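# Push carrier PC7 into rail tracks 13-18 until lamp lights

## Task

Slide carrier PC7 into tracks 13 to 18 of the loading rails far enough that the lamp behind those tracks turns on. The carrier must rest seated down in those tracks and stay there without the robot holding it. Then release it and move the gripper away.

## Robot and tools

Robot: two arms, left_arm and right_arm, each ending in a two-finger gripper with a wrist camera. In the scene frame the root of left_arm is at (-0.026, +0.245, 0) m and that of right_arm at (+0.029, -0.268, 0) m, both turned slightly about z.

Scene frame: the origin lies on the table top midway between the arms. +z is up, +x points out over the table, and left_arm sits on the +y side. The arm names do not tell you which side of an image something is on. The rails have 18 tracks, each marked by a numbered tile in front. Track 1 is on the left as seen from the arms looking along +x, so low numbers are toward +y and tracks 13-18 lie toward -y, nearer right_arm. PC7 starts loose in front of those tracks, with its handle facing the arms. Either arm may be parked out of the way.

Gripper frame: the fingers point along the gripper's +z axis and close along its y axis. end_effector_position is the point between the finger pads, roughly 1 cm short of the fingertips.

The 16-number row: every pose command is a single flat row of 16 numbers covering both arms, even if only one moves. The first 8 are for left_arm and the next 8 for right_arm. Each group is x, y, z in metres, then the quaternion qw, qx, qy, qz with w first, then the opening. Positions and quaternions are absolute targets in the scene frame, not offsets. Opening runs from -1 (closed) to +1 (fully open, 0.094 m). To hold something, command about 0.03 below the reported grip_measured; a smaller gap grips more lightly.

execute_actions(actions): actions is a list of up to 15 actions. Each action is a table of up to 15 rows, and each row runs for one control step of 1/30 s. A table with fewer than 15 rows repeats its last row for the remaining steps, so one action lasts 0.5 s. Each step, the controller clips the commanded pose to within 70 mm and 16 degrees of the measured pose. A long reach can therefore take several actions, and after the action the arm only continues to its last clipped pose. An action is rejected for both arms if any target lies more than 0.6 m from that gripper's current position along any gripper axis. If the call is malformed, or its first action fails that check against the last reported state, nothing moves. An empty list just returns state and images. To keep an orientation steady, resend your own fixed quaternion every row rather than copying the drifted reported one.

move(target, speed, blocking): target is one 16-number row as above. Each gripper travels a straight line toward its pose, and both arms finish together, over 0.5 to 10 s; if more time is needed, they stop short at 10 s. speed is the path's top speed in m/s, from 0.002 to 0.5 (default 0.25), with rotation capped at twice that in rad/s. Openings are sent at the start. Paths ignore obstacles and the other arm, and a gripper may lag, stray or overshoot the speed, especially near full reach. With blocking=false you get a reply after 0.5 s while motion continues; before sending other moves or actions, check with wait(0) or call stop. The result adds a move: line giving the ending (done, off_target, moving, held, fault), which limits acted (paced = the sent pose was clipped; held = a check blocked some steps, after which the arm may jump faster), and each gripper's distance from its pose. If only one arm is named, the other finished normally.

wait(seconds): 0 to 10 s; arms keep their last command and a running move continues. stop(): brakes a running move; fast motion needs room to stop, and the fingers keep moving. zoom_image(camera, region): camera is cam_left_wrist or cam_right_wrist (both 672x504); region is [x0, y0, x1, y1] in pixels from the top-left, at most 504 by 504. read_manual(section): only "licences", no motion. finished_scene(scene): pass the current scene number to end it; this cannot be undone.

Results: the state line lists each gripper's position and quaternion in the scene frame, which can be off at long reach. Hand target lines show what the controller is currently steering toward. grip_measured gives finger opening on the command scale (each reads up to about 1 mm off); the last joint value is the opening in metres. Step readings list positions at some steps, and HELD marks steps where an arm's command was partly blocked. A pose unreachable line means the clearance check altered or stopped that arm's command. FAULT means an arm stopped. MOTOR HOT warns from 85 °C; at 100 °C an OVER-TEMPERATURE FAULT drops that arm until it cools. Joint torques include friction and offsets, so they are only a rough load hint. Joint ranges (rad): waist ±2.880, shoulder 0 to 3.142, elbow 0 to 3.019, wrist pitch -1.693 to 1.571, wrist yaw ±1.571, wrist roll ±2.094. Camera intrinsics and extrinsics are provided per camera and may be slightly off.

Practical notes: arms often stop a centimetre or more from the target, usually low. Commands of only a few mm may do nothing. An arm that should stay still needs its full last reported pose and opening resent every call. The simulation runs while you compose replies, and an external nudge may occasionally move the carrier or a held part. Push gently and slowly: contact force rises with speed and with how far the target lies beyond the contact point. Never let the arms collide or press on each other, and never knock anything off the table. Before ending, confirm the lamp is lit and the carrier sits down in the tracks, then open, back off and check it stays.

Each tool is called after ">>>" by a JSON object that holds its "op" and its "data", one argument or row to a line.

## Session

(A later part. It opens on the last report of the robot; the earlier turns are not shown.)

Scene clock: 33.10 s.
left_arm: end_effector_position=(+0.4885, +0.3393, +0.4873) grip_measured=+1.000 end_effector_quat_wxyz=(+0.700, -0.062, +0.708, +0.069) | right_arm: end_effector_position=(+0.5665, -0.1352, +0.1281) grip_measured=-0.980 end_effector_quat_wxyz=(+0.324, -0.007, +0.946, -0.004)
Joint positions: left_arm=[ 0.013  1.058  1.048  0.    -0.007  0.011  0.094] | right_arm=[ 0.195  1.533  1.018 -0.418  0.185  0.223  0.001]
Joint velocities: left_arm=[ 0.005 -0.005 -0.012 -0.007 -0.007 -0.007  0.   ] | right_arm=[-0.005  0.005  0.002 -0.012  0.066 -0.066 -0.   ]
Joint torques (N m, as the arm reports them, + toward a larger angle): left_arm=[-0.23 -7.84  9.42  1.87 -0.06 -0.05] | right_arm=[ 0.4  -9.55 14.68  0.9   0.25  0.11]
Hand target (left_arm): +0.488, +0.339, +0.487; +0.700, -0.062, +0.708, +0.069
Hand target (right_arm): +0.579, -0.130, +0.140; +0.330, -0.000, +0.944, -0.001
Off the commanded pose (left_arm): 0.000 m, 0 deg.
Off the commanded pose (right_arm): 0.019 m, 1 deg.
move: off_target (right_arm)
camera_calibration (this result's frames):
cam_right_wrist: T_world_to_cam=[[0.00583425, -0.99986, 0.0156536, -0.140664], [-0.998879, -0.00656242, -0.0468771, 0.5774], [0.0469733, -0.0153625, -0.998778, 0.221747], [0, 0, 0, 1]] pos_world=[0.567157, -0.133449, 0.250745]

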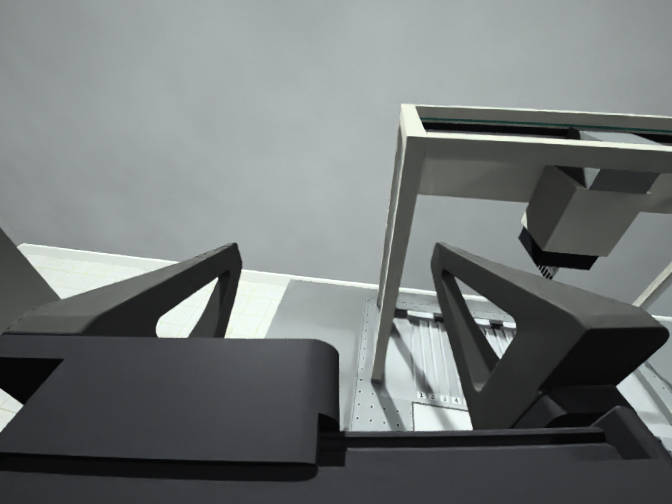

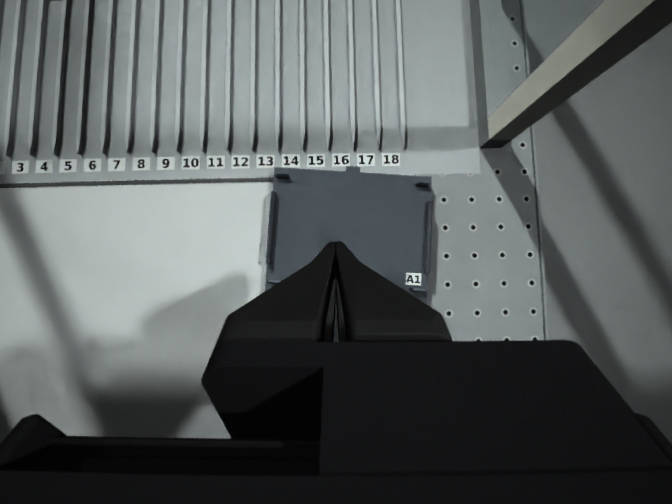

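>>> {"op": "move", "data": {
  "target": [0.4885,0.3393,0.4873,0.7,-0.062,0.708,0.069,1,0.59,-0.26,0.11,0.38,0,0.92,0,-1]
}}

>>> {"op": "move", "data": {
  "target": [0.4885,0.3393,0.4873,0.7,-0.062,0.708,0.069,1,0.61,-0.25,0.028,0.38,0,0.92,0,-1]
}}

>>> {"op": "move", "data": {
  "target": [0.4885,0.3393,0.4873,0.7,-0.062,0.708,0.069,1,0.61,-0.193,0.028,0.38,0,0.92,0,-1],
  "speed": 0.03
}}

Scene clock: 38.30 s.
left_arm: end_effector_position=(+0.4885, +0.3393, +0.4873) grip_measured=+1.000 end_effector_quat_wxyz=(+0.700, -0.062, +0.708, +0.069) | right_arm: end_effector_position=(+0.5912, -0.2614, +0.1214) grip_measured=-0.980 end_effector_quat_wxyz=(+0.385, +0.012, +0.923, +0.004)
Joint positions: left_arm=[ 0.013  1.058  1.048  0.    -0.007  0.011  0.094] | right_arm=[-0.089  1.528  0.922 -0.175  0.014  0.037  0.001]
Joint velocities: left_arm=[-0.005  0.005  0.002 -0.002  0.022  0.007  0.   ] | right_arm=[-0.015 -0.015  0.007 -0.027 -0.022 -0.051 -0.   ]
Joint torques (N m, as the arm reports them, + toward a larger angle): left_arm=[-0.19 -7.86  9.41  1.87 -0.06 -0.05] | right_arm=[ 0.92 -9.01  9.5   2.7  -0.16 -0.21]
Hand target (left_arm): +0.488, +0.339, +0.487; +0.700, -0.062, +0.708, +0.069
Hand target (right_arm): +0.591, -0.257, +0.110; +0.382, +0.001, +0.924, +0.004
Off the commanded pose (left_arm): 0.000 m, 0 deg.
Off the commanded pose (right_arm): 0.012 m, 2 deg.
move: off_target (right_arm)
camera_calibration (this result's frames):
cam_right_wrist: T_world_to_cam=[[-0.0254022, -0.999582, -0.01377, -0.244805], [-0.984041, 0.0274292, -0.175813, 0.616756], [0.176117, 0.00908417, -0.984327, 0.140295], [0, 0, 0, 1]] pos_world=[0.575987, -0.262894, 0.243159]

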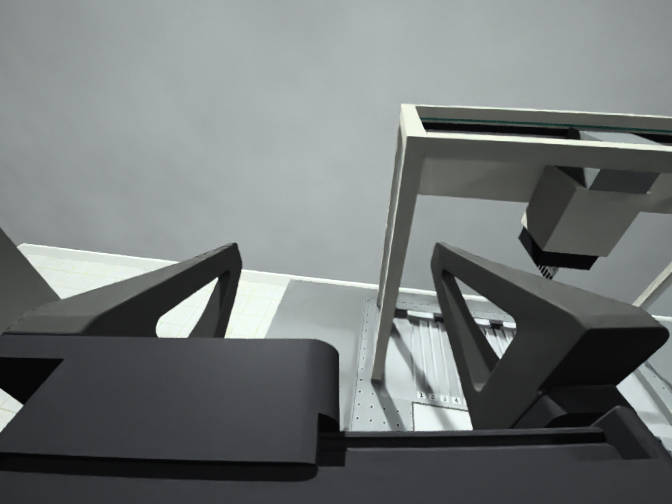

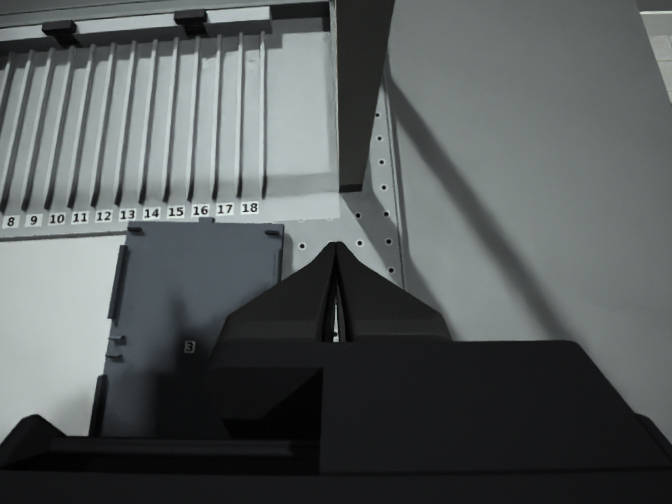

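Scene clock: 39.27 s.
left_arm: end_effector_position=(+0.4885, +0.3393, +0.4873) grip_measured=+1.000 end_effector_quat_wxyz=(+0.700, -0.062, +0.708, +0.069) | right_arm: end_effector_position=(+0.6032, -0.2523, +0.0221) grip_measured=-0.980 end_effector_quat_wxyz=(+0.368, +0.005, +0.930, +0.002)
Joint positions: left_arm=[ 0.013  1.058  1.048  0.    -0.007  0.011  0.094] | right_arm=[-0.07   1.751  0.893  0.04   0.024  0.037  0.001]
Joint velocities: left_arm=[-0.024 -0.015  0.007 -0.002 -0.007 -0.022  0.   ] | right_arm=[-0.005 -0.024 -0.012  0.012  0.007 -0.037  0.001]
Joint torques (N m, as the arm reports them, + toward a larger angle): left_arm=[-0.23 -7.85  9.42  1.87 -0.06 -0.05] | right_arm=[  0.96 -12.24   8.72   2.65   0.14  -0.17]
Hand target (left_arm): +0.488, +0.339, +0.487; +0.700, -0.062, +0.708, +0.069
Hand target (right_arm): +0.608, -0.250, +0.029; +0.381, +0.000, +0.924, -0.000
Off the commanded pose (left_arm): 0.000 m, 0 deg.
Off the commanded pose (right_arm): 0.009 m, 2 deg.
move: done
camera_calibration (this result's frames):
cam_right_wrist: T_world_to_cam=[[-0.0142413, -0.999888, -0.0046848, -0.243723], [-0.990196, 0.0147541, -0.138902, 0.61051], [0.138955, 0.00266072, -0.990295, 0.0612848], [0, 0, 0, 1]] pos_world=[0.592538, -0.252867, 0.144349]

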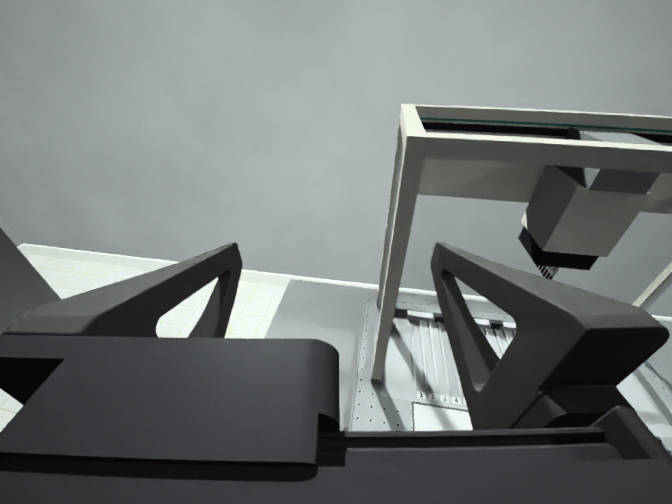

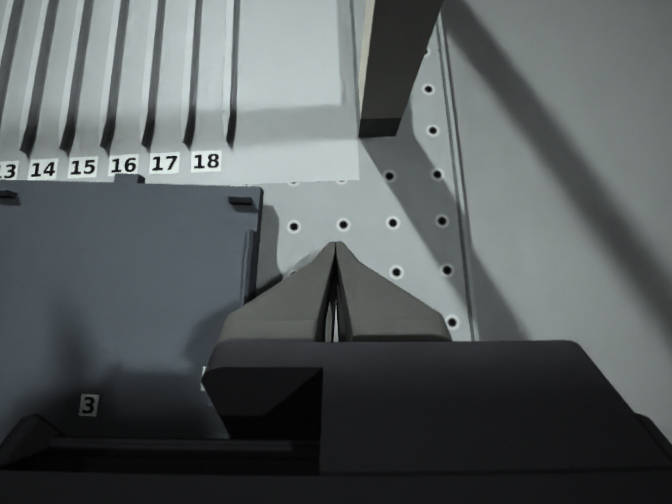

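Scene clock: 41.57 s.
left_arm: end_effector_position=(+0.4885, +0.3393, +0.4873) grip_measured=+1.000 end_effector_quat_wxyz=(+0.700, -0.062, +0.708, +0.069) | right_arm: end_effector_position=(+0.5993, -0.2029, +0.0229) grip_measured=-0.980 end_effector_quat_wxyz=(+0.371, -0.003, +0.929, -0.009)
Joint positions: left_arm=[ 0.013  1.058  1.048  0.    -0.007  0.011  0.094] | right_arm=[0.043 1.751 0.893 0.04  0.116 0.095 0.001]
Joint velocities: left_arm=[ 0.005 -0.005 -0.002 -0.022 -0.066  0.007  0.   ] | right_arm=[-0.015 -0.015 -0.002  0.007 -0.066 -0.007 -0.002]
Joint torques (N m, as the arm reports them, + toward a larger angle): left_arm=[-0.22 -7.84  9.41  1.87 -0.06 -0.05] | right_arm=[  1.54 -10.96  10.57   2.19   0.04   0.1 ]
Hand target (left_arm): +0.488, +0.339, +0.487; +0.700, -0.062, +0.708, +0.069
Hand target (right_arm): +0.609, -0.194, +0.028; +0.381, -0.001, +0.924, -0.002
Off the commanded pose (left_arm): 0.000 m, 0 deg.
Off the commanded pose (right_arm): 0.015 m, 2 deg.
move: off_target (right_arm)
camera_calibration (this result's frames):
cam_right_wrist: T_world_to_cam=[[-0.00596062, -0.99974, 0.0220268, -0.199995], [-0.989334, 0.00268978, -0.145639, 0.603258], [0.145542, -0.02266, -0.989093, 0.0533775], [0, 0, 0, 1]] pos_world=[0.587863, -0.200356, 0.145059]

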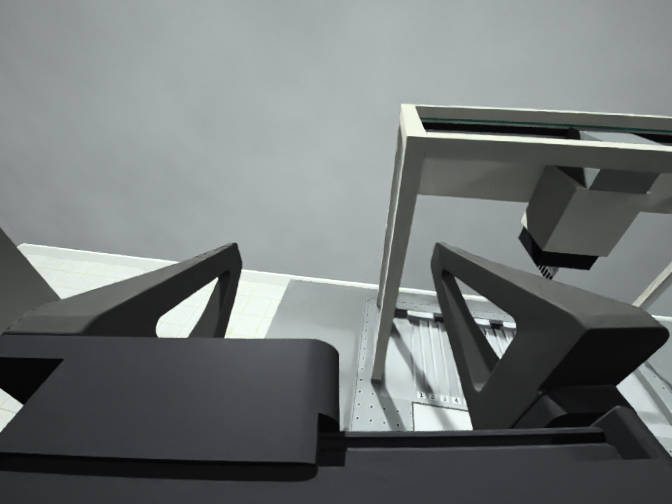

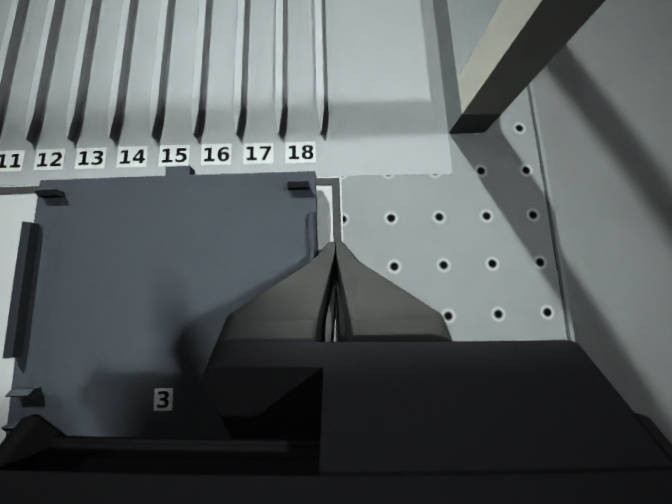

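>>> {"op": "move", "data": {
  "target": [0.4885,0.3393,0.4873,0.7,-0.062,0.708,0.069,1,0.58,-0.22,0.12,0.38,0,0.92,0,-1]
}}

>>> {"op": "move", "data": {
  "target": [0.4885,0.3393,0.4873,0.7,-0.062,0.708,0.069,1,0.3,-0.135,0.13,0.38,0,0.92,0,0.3]
}}

>>> {"op": "move", "data": {
  "target": [0.4885,0.3393,0.4873,0.7,-0.062,0.708,0.069,1,0.315,-0.135,0.03,0.38,0,0.92,0,0.3]
}}

Scene clock: 47.00 s.
left_arm: end_effector_position=(+0.4885, +0.3393, +0.4873) grip_measured=+1.000 end_effector_quat_wxyz=(+0.700, -0.062, +0.708, +0.069) | right_arm: end_effector_position=(+0.5801, -0.2184, +0.1275) grip_measured=-0.980 end_effector_quat_wxyz=(+0.396, +0.006, +0.918, +0.004)
Joint positions: left_arm=[ 0.013  1.058  1.048  0.    -0.007  0.011  0.094] | right_arm=[ 0.01   1.494  0.892 -0.158  0.082  0.094  0.001]
Joint velocities: left_arm=[-0.005 -0.005 -0.007 -0.002 -0.037  0.022  0.   ] | right_arm=[-0.015 -0.005 -0.007 -0.007  0.007  0.066 -0.   ]
Joint torques (N m, as the arm reports them, + toward a larger angle): left_arm=[-0.24 -7.86  9.41  1.88 -0.06 -0.05] | right_arm=[ 0.34 -8.25 11.63  1.05 -0.13 -0.22]
Hand target (left_arm): +0.488, +0.339, +0.487; +0.700, -0.062, +0.708, +0.069
Hand target (right_arm): +0.581, -0.219, +0.119; +0.382, +0.000, +0.924, +0.001
Off the commanded pose (left_arm): 0.000 m, 0 deg.
Off the commanded pose (right_arm): 0.008 m, 2 deg.
move: done
camera_calibration (this result's frames):
cam_right_wrist: T_world_to_cam=[[-0.0147501, -0.999844, -0.00973298, -0.208771], [-0.97998, 0.0163886, -0.198419, 0.603782], [0.198548, 0.00661142, -0.980069, 0.133782], [0, 0, 0, 1]] pos_world=[0.562053, -0.219518, 0.248886]

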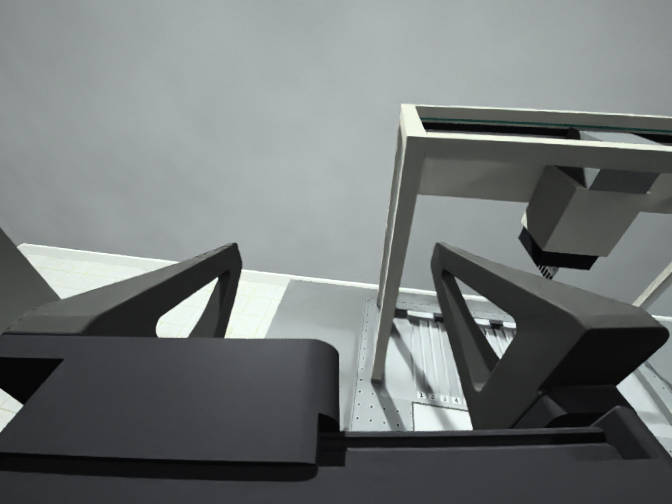

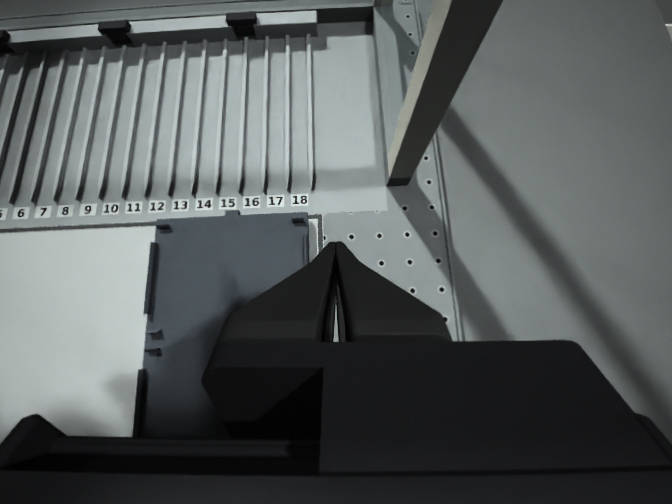

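Scene clock: 48.83 s.
left_arm: end_effector_position=(+0.4885, +0.3393, +0.4873) grip_measured=+1.000 end_effector_quat_wxyz=(+0.700, -0.062, +0.708, +0.069) | right_arm: end_effector_position=(+0.3055, -0.1375, +0.1365) grip_measured=+0.299 end_effector_quat_wxyz=(+0.391, -0.008, +0.920, -0.003)
Joint positions: left_arm=[ 0.013  1.058  1.048  0.    -0.007  0.011  0.094] | right_arm=[ 0.603  0.761  0.422 -0.563  0.487  0.52   0.061]
Joint velocities: left_arm=[ 0.015 -0.005  0.012 -0.017 -0.022  0.007  0.   ] | right_arm=[-0.005 -0.005  0.007  0.007 -0.066  0.051  0.001]
Joint torques (N m, as the arm reports them, + toward a larger angle): left_arm=[-0.21 -7.83  9.42  1.87 -0.06 -0.05] | right_arm=[ 0.49 -0.3  11.09  0.83  0.41  0.08]
Hand target (left_arm): +0.488, +0.339, +0.487; +0.700, -0.062, +0.708, +0.069
Hand target (right_arm): +0.302, -0.141, +0.130; +0.382, -0.003, +0.924, -0.010
Off the commanded pose (left_arm): 0.000 m, 0 deg.
Off the commanded pose (right_arm): 0.009 m, 2 deg.
move: done
camera_calibration (this result's frames):
cam_right_wrist: T_world_to_cam=[[0.00562084, -0.999889, 0.0137922, -0.141238], [-0.981787, -0.0081373, -0.189812, 0.33118], [0.189904, -0.0124741, -0.981724, 0.196789], [0, 0, 0, 1]] pos_world=[0.288571, -0.136073, 0.258003]

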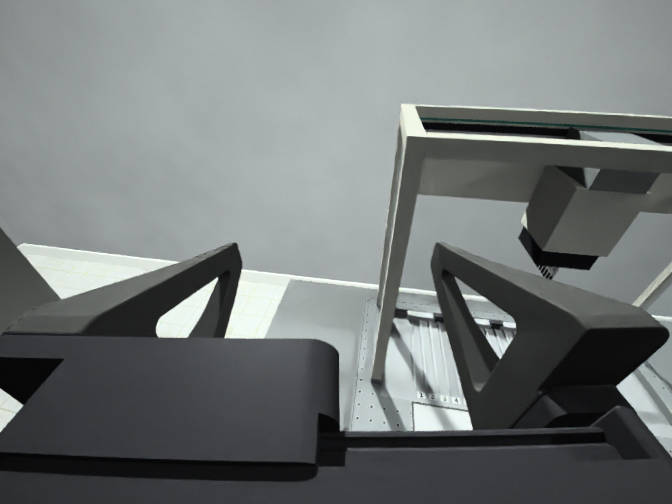

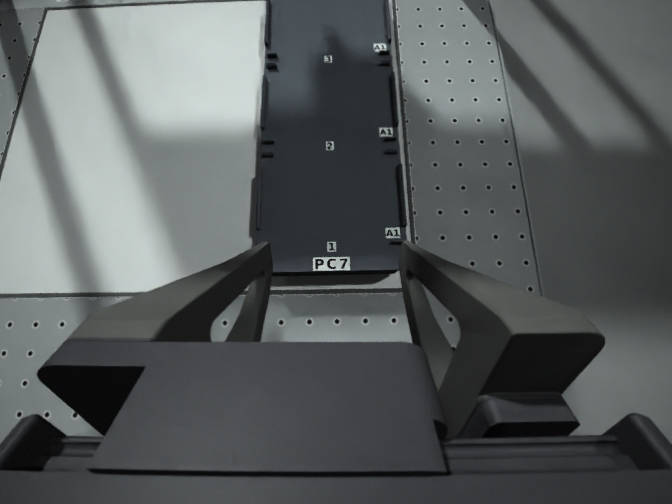

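Scene clock: 49.83 s.
left_arm: end_effector_position=(+0.4885, +0.3393, +0.4873) grip_measured=+1.000 end_effector_quat_wxyz=(+0.700, -0.062, +0.708, +0.069) | right_arm: end_effector_position=(+0.3084, -0.1370, +0.0286) grip_measured=+0.299 end_effector_quat_wxyz=(+0.372, -0.008, +0.928, -0.007)
Joint positions: left_arm=[ 0.013  1.058  1.048  0.    -0.007  0.011  0.094] | right_arm=[ 0.584  1.102  0.255 -0.094  0.461  0.52   0.061]
Joint velocities: left_arm=[-0.015  0.005  0.002 -0.012 -0.007  0.037  0.   ] | right_arm=[-0.005  0.005 -0.017 -0.007  0.051 -0.022  0.001]
Joint torques (N m, as the arm reports them, + toward a larger angle): left_arm=[-0.21 -7.85  9.42  1.87 -0.06 -0.05] | right_arm=[-0.23 -2.32  8.3   2.64  0.21 -0.04]
Hand target (left_arm): +0.488, +0.339, +0.487; +0.700, -0.062, +0.708, +0.069
Hand target (right_arm): +0.313, -0.137, +0.032; +0.382, +0.000, +0.924, +0.000
Off the commanded pose (left_arm): 0.000 m, 0 deg.
Off the commanded pose (right_arm): 0.007 m, 2 deg.
move: done
camera_calibration (this result's frames):
cam_right_wrist: T_world_to_cam=[[0.00334053, -0.999751, 0.0220538, -0.138837], [-0.989058, -0.00655597, -0.147383, 0.314787], [0.147491, -0.0213202, -0.988834, 0.102397], [0, 0, 0, 1]] pos_world=[0.296704, -0.134556, 0.15071]

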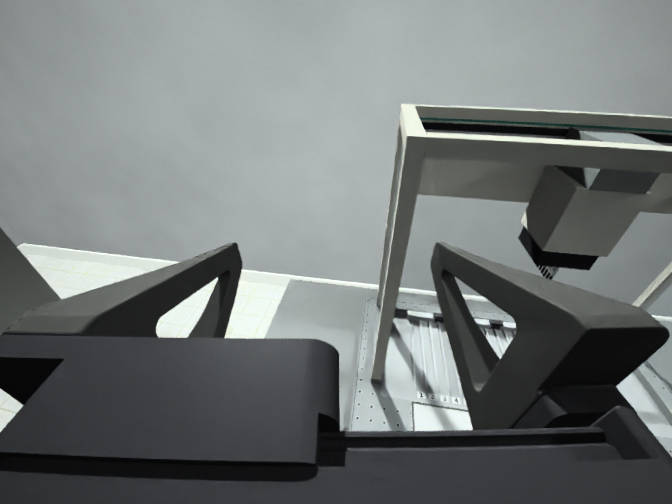

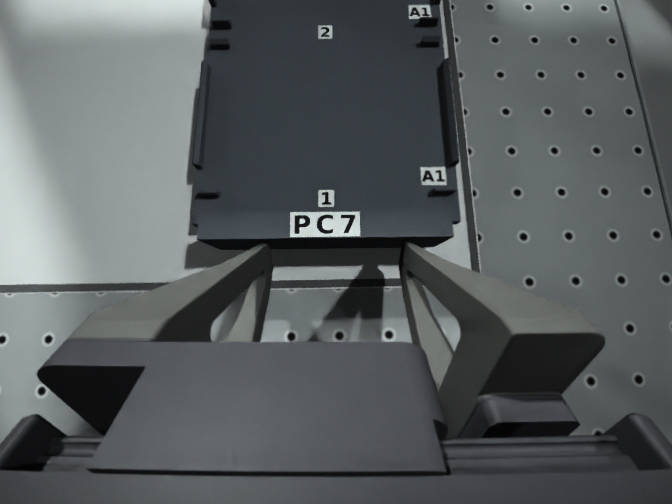

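>>> {"op": "move", "data": {
  "target": [0.4885,0.3393,0.4873,0.7,-0.062,0.708,0.069,1,0.3,-0.12,0.13,0.38,0,0.92,0,-1]
}}

>>> {"op": "move", "data": {
  "target": [0.4885,0.3393,0.4873,0.7,-0.062,0.708,0.069,1,0.59,-0.03,0.12,0.38,0,0.92,0,-1]
}}

>>> {"op": "move", "data": {
  "target": [0.4885,0.3393,0.4873,0.7,-0.062,0.708,0.069,1,0.61,-0.035,0.028,0.38,0,0.92,0,-1]
}}

>>> {"op": "move", "data": {
  "target": [0.4885,0.3393,0.4873,0.7,-0.062,0.708,0.069,1,0.61,-0.068,0.028,0.38,0,0.92,0,-1],
  "speed": 0.03
}}

Scene clock: 55.63 s.
left_arm: end_effector_position=(+0.4885, +0.3393, +0.4873) grip_measured=+1.000 end_effector_quat_wxyz=(+0.700, -0.062, +0.708, +0.069) | right_arm: end_effector_position=(+0.2963, -0.1265, +0.1141) grip_measured=-0.980 end_effector_quat_wxyz=(+0.377, -0.008, +0.926, -0.008)
Joint positions: left_arm=[ 0.013  1.058  1.048  0.    -0.007  0.011  0.094] | right_arm=[ 0.667  0.824  0.401 -0.543  0.517  0.591  0.001]
Joint velocities: left_arm=[ 0.005 -0.005 -0.012 -0.012 -0.022  0.007  0.   ] | right_arm=[-0.015 -0.015  0.002  0.002  0.007  0.007  0.001]
Joint torques (N m, as the arm reports them, + toward a larger angle): left_arm=[-0.21 -7.85  9.41  1.87 -0.06 -0.05] | right_arm=[ 0.91 -0.49 14.35  0.8   0.44  0.07]
Hand target (left_arm): +0.488, +0.339, +0.487; +0.700, -0.062, +0.708, +0.069
Hand target (right_arm): +0.302, -0.119, +0.128; +0.382, -0.001, +0.924, -0.001
Off the commanded pose (left_arm): 0.000 m, 0 deg.
Off the commanded pose (right_arm): 0.018 m, 1 deg.
move: off_target (right_arm)
camera_calibration (this result's frames):
cam_right_wrist: T_world_to_cam=[[0.00279477, -0.999727, 0.0231883, -0.130106], [-0.987104, -0.00646945, -0.15995, 0.316386], [0.160056, -0.0224422, -0.986853, 0.18487], [0, 0, 0, 1]] pos_world=[0.28308, -0.123875, 0.236062]

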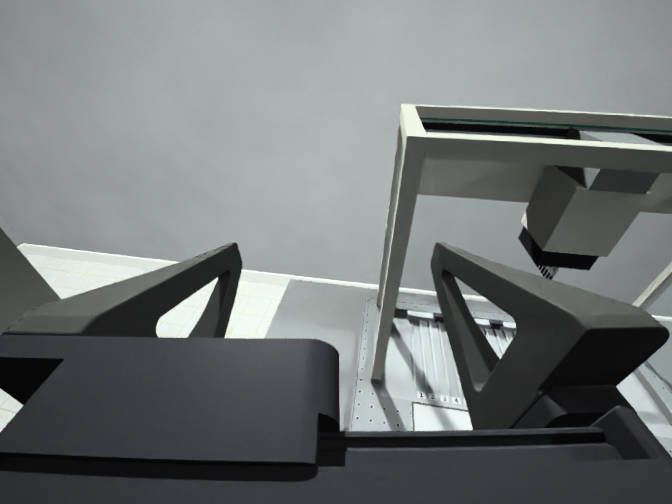

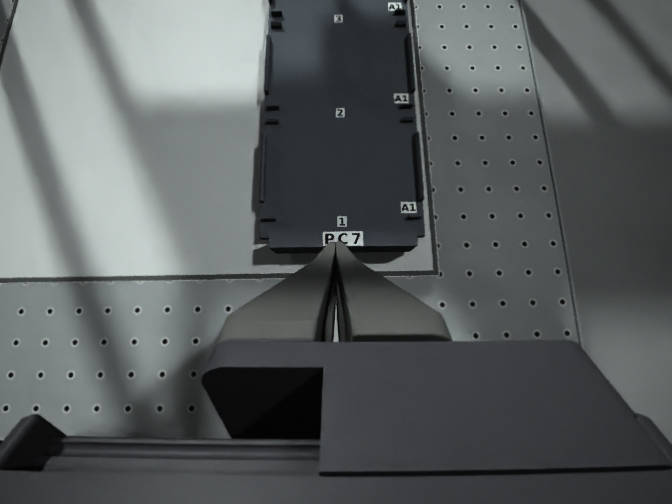

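Scene clock: 57.30 s.
left_arm: end_effector_position=(+0.4885, +0.3393, +0.4873) grip_measured=+1.000 end_effector_quat_wxyz=(+0.700, -0.062, +0.708, +0.069) | right_arm: end_effector_position=(+0.5720, -0.0331, +0.1087) grip_measured=-0.980 end_effector_quat_wxyz=(+0.371, +0.004, +0.929, -0.000)
Joint positions: left_arm=[ 0.013  1.058  1.048  0.    -0.007  0.011  0.094] | right_arm=[ 0.402  1.652  1.064 -0.29   0.344  0.391  0.001]
Joint velocities: left_arm=[-0.005 -0.005 -0.002 -0.017  0.022 -0.037  0.   ] | right_arm=[-0.015 -0.005 -0.002 -0.022 -0.007 -0.022 -0.   ]
Joint torques (N m, as the arm reports them, + toward a larger angle): left_arm=[-0.23 -7.84  9.41  1.87 -0.06 -0.05] | right_arm=[  0.03 -10.86  14.23   1.58   0.01  -0.24]
Hand target (left_arm): +0.488, +0.339, +0.487; +0.700, -0.062, +0.708, +0.069
Hand target (right_arm): +0.587, -0.027, +0.119; +0.381, +0.001, +0.925, +0.004
Off the commanded pose (left_arm): 0.000 m, 0 deg.
Off the commanded pose (right_arm): 0.022 m, 1 deg.
move: off_target (right_arm)
camera_calibration (this result's frames):
cam_right_wrist: T_world_to_cam=[[-0.013883, -0.999904, -0.000485315, -0.0252989], [-0.989209, 0.0138053, -0.145859, 0.588543], [0.145852, -0.00154488, -0.989305, 0.146543], [0, 0, 0, 1]] pos_world=[0.560467, -0.0331951, 0.230807]

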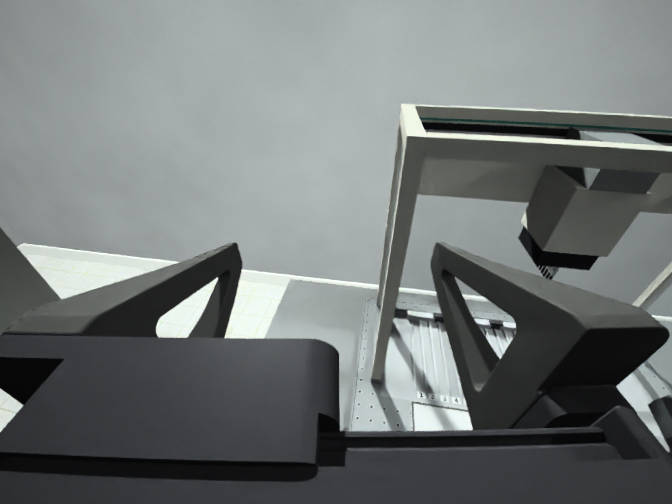

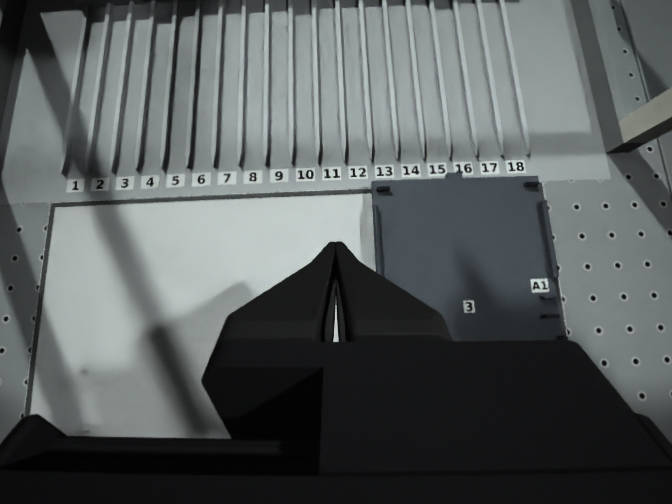

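Scene clock: 58.20 s.
left_arm: end_effector_position=(+0.4885, +0.3393, +0.4873) grip_measured=+1.000 end_effector_quat_wxyz=(+0.700, -0.062, +0.708, +0.069) | right_arm: end_effector_position=(+0.6003, -0.0387, +0.0210) grip_measured=-0.980 end_effector_quat_wxyz=(+0.369, +0.004, +0.929, -0.005)
Joint positions: left_arm=[ 0.013  1.058  1.048  0.    -0.007  0.011  0.094] | right_arm=[ 0.367  1.855  1.064 -0.086  0.329  0.361  0.001]
Joint velocities: left_arm=[-0.005 -0.005  0.002 -0.012  0.007  0.022  0.   ] | right_arm=[-0.024 -0.015 -0.007  0.007 -0.007 -0.081 -0.   ]
Joint torques (N m, as the arm reports them, + toward a larger angle): left_arm=[-0.24 -7.85  9.42  1.87 -0.06 -0.05] | right_arm=[  0.37 -13.3    9.98   2.53   0.03  -0.22]
Hand target (left_arm): +0.488, +0.339, +0.487; +0.700, -0.062, +0.708, +0.069
Hand target (right_arm): +0.609, -0.035, +0.028; +0.382, +0.000, +0.924, +0.000
Off the commanded pose (left_arm): 0.000 m, 0 deg.
Off the commanded pose (right_arm): 0.012 m, 2 deg.
move: off_target (right_arm)
camera_calibration (this result's frames):
cam_right_wrist: T_world_to_cam=[[-0.017324, -0.999803, 0.00964438, -0.0286669], [-0.989802, 0.0157851, -0.141574, 0.604265], [0.141394, -0.0119987, -0.989881, 0.0579682], [0, 0, 0, 1]] pos_world=[0.589409, -0.0375041, 0.143206]

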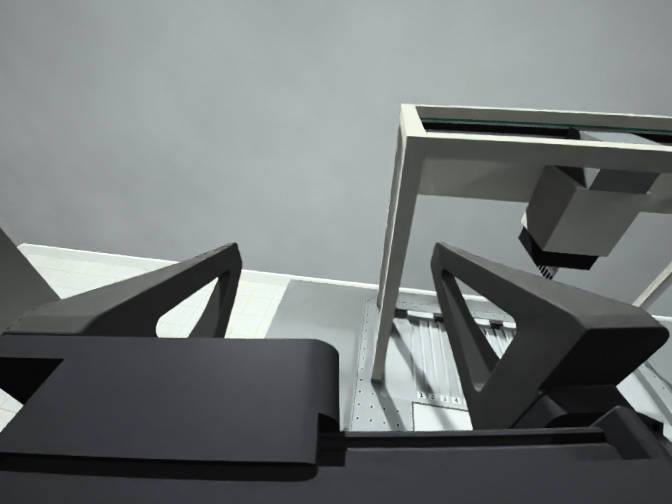

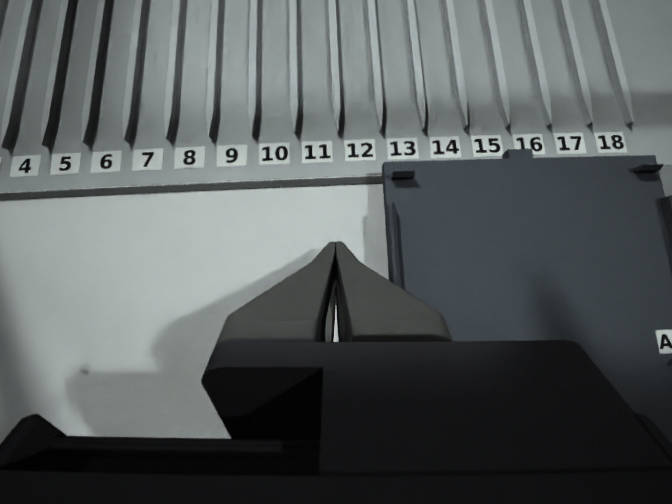

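Scene clock: 59.57 s.
left_arm: end_effector_position=(+0.4885, +0.3393, +0.4873) grip_measured=+1.000 end_effector_quat_wxyz=(+0.700, -0.062, +0.708, +0.069) | right_arm: end_effector_position=(+0.6094, -0.0598, +0.0278) grip_measured=-0.980 end_effector_quat_wxyz=(+0.377, +0.002, +0.926, +0.003)
Joint positions: left_arm=[ 0.013  1.058  1.048  0.    -0.007  0.011  0.094] | right_arm=[ 0.319  1.837  1.046 -0.052  0.287  0.317  0.001]
Joint velocities: left_arm=[-0.024 -0.015 -0.007 -0.007 -0.007 -0.022  0.   ] | right_arm=[-0.005  0.005  0.002 -0.012 -0.11   0.007 -0.   ]
Joint torques (N m, as the arm reports them, + toward a larger angle): left_arm=[-0.24 -7.85  9.41  1.87 -0.06 -0.05] | right_arm=[ -0.41 -13.75   8.11   2.54   0.08  -0.23]
Hand target (left_arm): +0.488, +0.339, +0.487; +0.700, -0.062, +0.708, +0.069
Hand target (right_arm): +0.610, -0.067, +0.028; +0.382, +0.000, +0.924, +0.001
Off the commanded pose (left_arm): 0.000 m, 0 deg.
Off the commanded pose (right_arm): 0.008 m, 1 deg.
move: done
camera_calibration (this result's frames):
cam_right_wrist: T_world_to_cam=[[-0.00637096, -0.999972, -0.00401691, -0.0560196], [-0.987423, 0.0069255, -0.157951, 0.612963], [0.157974, 0.00296008, -0.987439, 0.0538445], [0, 0, 0, 1]] pos_world=[0.596391, -0.0604224, 0.149761]

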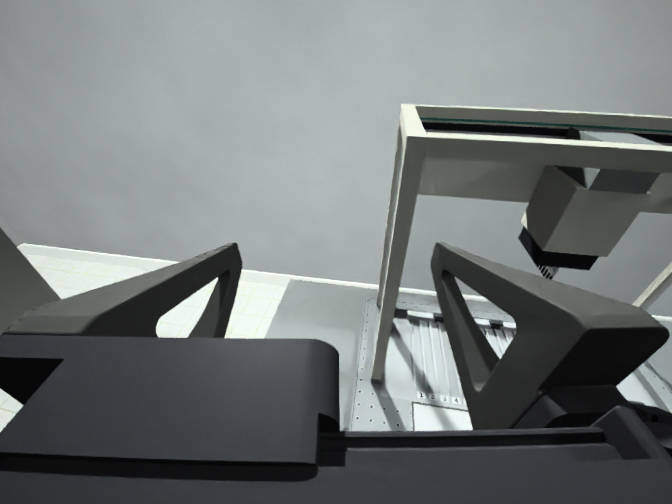

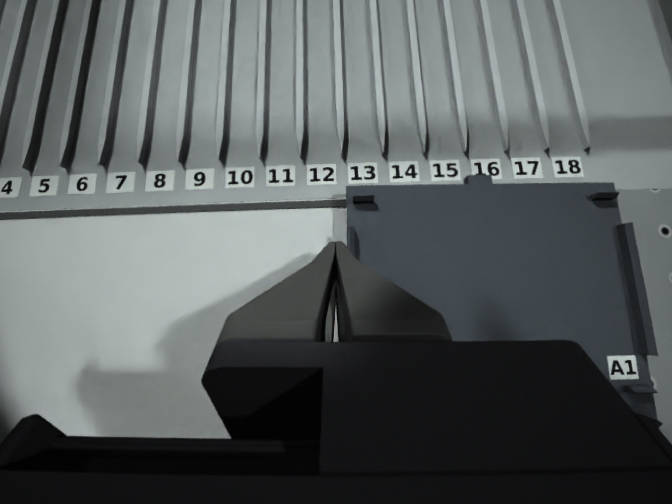

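>>> {"op": "move", "data": {
  "target": [0.4885,0.3393,0.4873,0.7,-0.062,0.708,0.069,1,0.59,-0.04,0.12,0.38,0,0.92,0,-1]
}}

>>> {"op": "move", "data": {
  "target": [0.4885,0.3393,0.4873,0.7,-0.062,0.708,0.069,1,0.295,-0.13,0.12,0.38,0,0.92,0,0.3]
}}

>>> {"op": "move", "data": {
  "target": [0.4885,0.3393,0.4873,0.7,-0.062,0.708,0.069,1,0.31,-0.13,0.028,0.38,0,0.92,0,0.3]
}}

>>> {"op": "move", "data": {
  "target": [0.4885,0.3393,0.4873,0.7,-0.062,0.708,0.069,1,0.42,-0.128,0.033,0.38,0,0.92,0,0.3],
  "speed": 0.04
}}

Scene clock: 63.97 s.
left_arm: end_effector_position=(+0.4885, +0.3393, +0.4873) grip_measured=+1.000 end_effector_quat_wxyz=(+0.700, -0.062, +0.708, +0.069) | right_arm: end_effector_position=(+0.5807, -0.0447, +0.1162) grip_measured=-0.980 end_effector_quat_wxyz=(+0.383, -0.008, +0.924, -0.001)
Joint positions: left_arm=[ 0.013  1.058  1.048  0.    -0.007  0.011  0.094] | right_arm=[ 0.373  1.641  1.057 -0.259  0.328  0.335  0.001]
Joint velocities: left_arm=[-0.005  0.005  0.002 -0.012 -0.007  0.022  0.   ] | right_arm=[-0.005  0.005  0.002 -0.022 -0.051 -0.037 -0.001]
Joint torques (N m, as the arm reports them, + toward a larger angle): left_arm=[-0.21 -7.83  9.42  1.87 -0.06 -0.05] | right_arm=[  0.66 -10.64  13.86   0.95   0.3    0.08]
Hand target (left_arm): +0.488, +0.339, +0.487; +0.700, -0.062, +0.708, +0.069
Hand target (right_arm): +0.591, -0.040, +0.119; +0.382, -0.000, +0.924, -0.001
Off the commanded pose (left_arm): 0.000 m, 0 deg.
Off the commanded pose (right_arm): 0.011 m, 1 deg.
move: off_target (right_arm)
camera_calibration (this result's frames):
cam_right_wrist: T_world_to_cam=[[0.00771, -0.99991, 0.0110087, -0.0506456], [-0.985072, -0.00948796, -0.171882, 0.598042], [0.171971, -0.00951918, -0.985056, 0.136735], [0, 0, 0, 1]] pos_world=[0.56599, -0.0436652, 0.238042]

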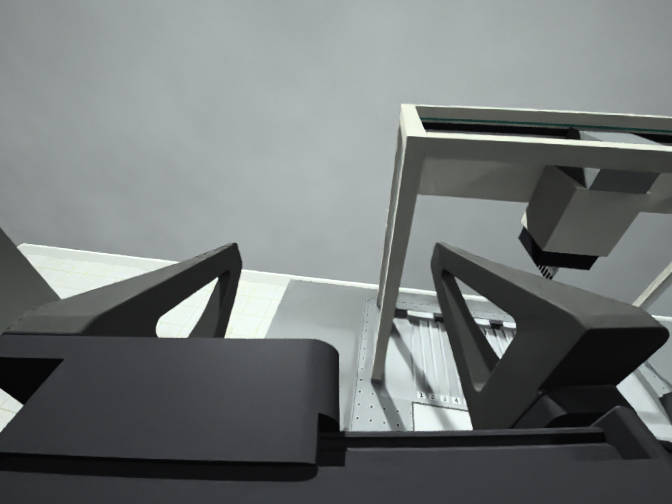

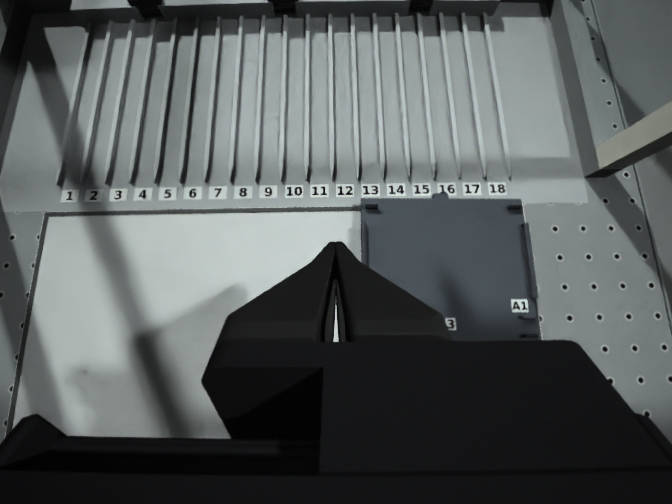

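Scene clock: 65.70 s.
left_arm: end_effector_position=(+0.4885, +0.3393, +0.4873) grip_measured=+1.000 end_effector_quat_wxyz=(+0.700, -0.062, +0.708, +0.069) | right_arm: end_effector_position=(+0.3014, -0.1306, +0.1270) grip_measured=+0.299 end_effector_quat_wxyz=(+0.392, -0.004, +0.920, +0.003)
Joint positions: left_arm=[ 0.013  1.058  1.048  0.    -0.007  0.011  0.094] | right_arm=[ 0.639  0.781  0.403 -0.534  0.504  0.56   0.061]
Joint velocities: left_arm=[-0.005 -0.005 -0.002  0.007 -0.037  0.037  0.   ] | right_arm=[-0.005 -0.005 -0.007 -0.012  0.022  0.037  0.   ]
Joint torques (N m, as the arm reports them, + toward a larger angle): left_arm=[-0.21 -7.86  9.41  1.87 -0.06 -0.05] | right_arm=[ 0.84 -0.06 11.07  0.82  0.41  0.08]
Hand target (left_arm): +0.488, +0.339, +0.487; +0.700, -0.062, +0.708, +0.069
Hand target (right_arm): +0.297, -0.133, +0.121; +0.383, -0.001, +0.924, -0.004
Off the commanded pose (left_arm): 0.000 m, 0 deg.
Off the commanded pose (right_arm): 0.010 m, 1 deg.
move: done
camera_calibration (this result's frames):
cam_right_wrist: T_world_to_cam=[[0.00299176, -0.999995, 0.000628253, -0.131701], [-0.981409, -0.00305672, -0.191903, 0.326254], [0.191904, -0.000042446, -0.981414, 0.189334], [0, 0, 0, 1]] pos_world=[0.284249, -0.130695, 0.248507]

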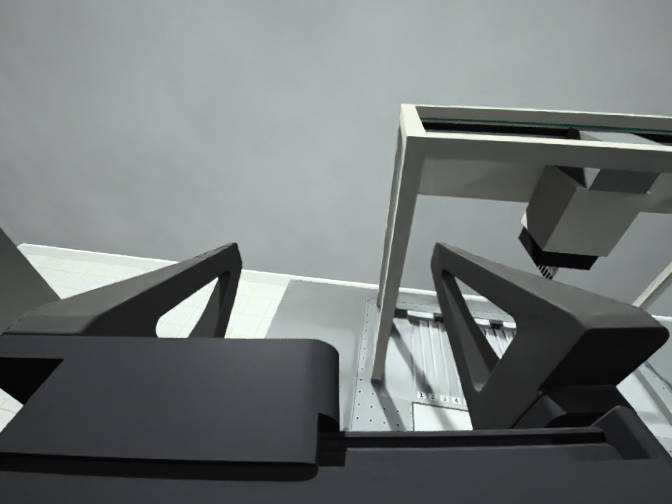

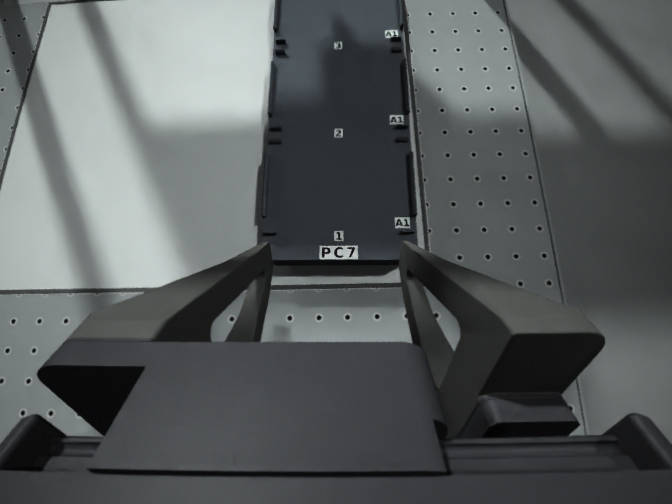

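Scene clock: 66.67 s.
left_arm: end_effector_position=(+0.4885, +0.3393, +0.4873) grip_measured=+1.000 end_effector_quat_wxyz=(+0.700, -0.062, +0.708, +0.069) | right_arm: end_effector_position=(+0.3051, -0.1322, +0.0278) grip_measured=+0.299 end_effector_quat_wxyz=(+0.375, -0.001, +0.927, -0.005)
Joint positions: left_arm=[ 0.013  1.058  1.048  0.    -0.007  0.011  0.094] | right_arm=[ 0.616  1.111  0.255 -0.092  0.484  0.56   0.061]
Joint velocities: left_arm=[ 0.005 -0.024 -0.002 -0.007  0.037  0.007  0.   ] | right_arm=[-0.015 -0.005  0.012 -0.017  0.051  0.081  0.001]
Joint torques (N m, as the arm reports them, + toward a larger angle): left_arm=[-0.22 -7.85  9.41  1.87 -0.06 -0.05] | right_arm=[-0.4  -2.36  8.21  2.39  0.12 -0.16]
Hand target (left_arm): +0.488, +0.339, +0.487; +0.700, -0.062, +0.708, +0.069
Hand target (right_arm): +0.308, -0.132, +0.030; +0.382, +0.000, +0.924, +0.000
Off the commanded pose (left_arm): 0.000 m, 0 deg.
Off the commanded pose (right_arm): 0.005 m, 1 deg.
move: done
camera_calibration (this result's frames):
cam_right_wrist: T_world_to_cam=[[-0.0073829, -0.999883, 0.0133727, -0.130442], [-0.987959, 0.0052268, -0.154629, 0.312834], [0.154541, -0.0143532, -0.987882, 0.100915], [0, 0, 0, 1]] pos_world=[0.292508, -0.130613, 0.14981]

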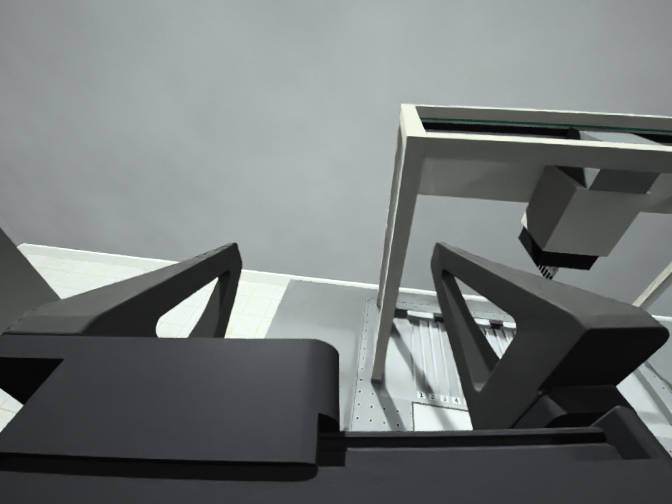

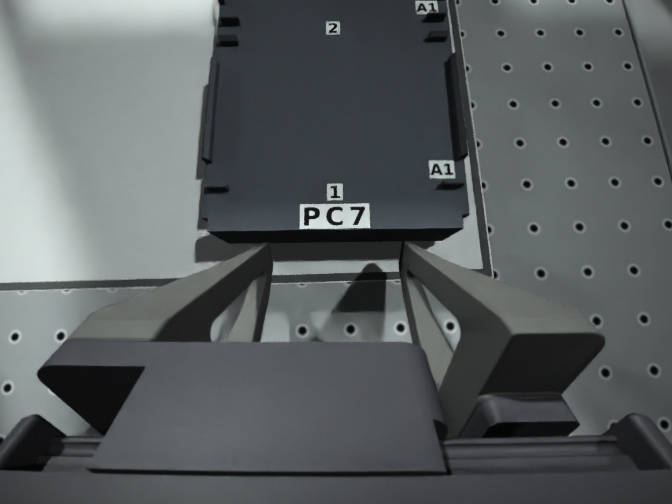

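Scene clock: 69.77 s.
left_arm: end_effector_position=(+0.4885, +0.3393, +0.4873) grip_measured=+1.000 end_effector_quat_wxyz=(+0.700, -0.062, +0.708, +0.069) | right_arm: end_effector_position=(+0.3371, -0.1410, +0.0162) grip_measured=+0.299 end_effector_quat_wxyz=(+0.351, -0.008, +0.936, -0.000)
Joint positions: left_arm=[ 0.013  1.058  1.048  0.    -0.007  0.011  0.094] | right_arm=[ 0.47   1.225  0.304 -0.016  0.361  0.438  0.061]
Joint velocities: left_arm=[-0.005  0.015  0.012  0.002 -0.022  0.037  0.   ] | right_arm=[-0.005  0.005 -0.012  0.027  0.022  0.007  0.001]
Joint torques (N m, as the arm reports them, + toward a larger angle): left_arm=[-0.22 -7.86  9.41  1.87 -0.06 -0.05] | right_arm=[-6.14  2.58 18.33  3.45 -0.26 -0.76]
Hand target (left_arm): +0.488, +0.339, +0.487; +0.700, -0.062, +0.708, +0.069
Hand target (right_arm): +0.396, -0.133, +0.040; +0.382, +0.002, +0.924, +0.001
Off the commanded pose (left_arm): 0.000 m, 0 deg.
Off the commanded pose (right_arm): 0.086 m, 4 deg; position clipped at the last step of the last action.
move: off_target (right_arm); limits=paced
camera_calibration (this result's frames):
cam_right_wrist: T_world_to_cam=[[0.00915856, -0.999914, 0.00942735, -0.14437], [-0.994637, -0.0100807, -0.102933, 0.34202], [0.103019, -0.00843408, -0.994644, 0.102753], [0, 0, 0, 1]] pos_world=[0.330922, -0.140043, 0.138768]

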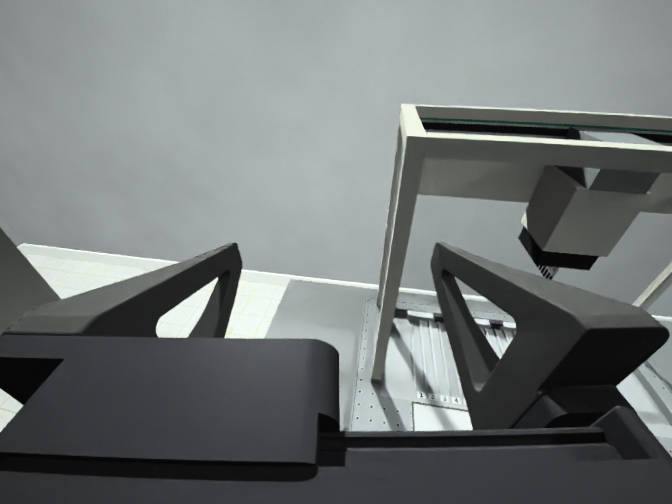

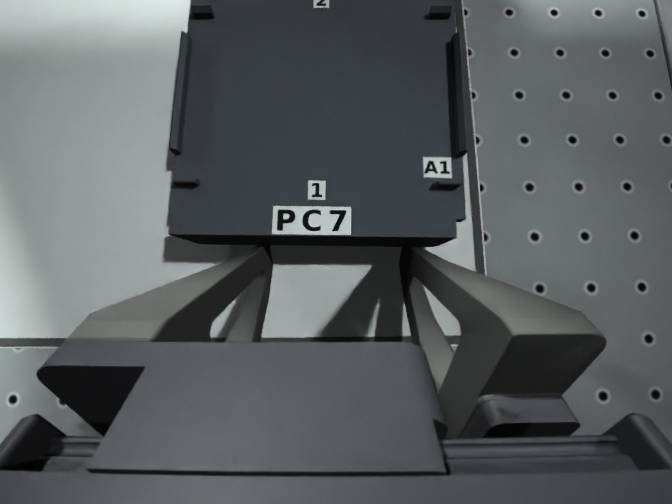

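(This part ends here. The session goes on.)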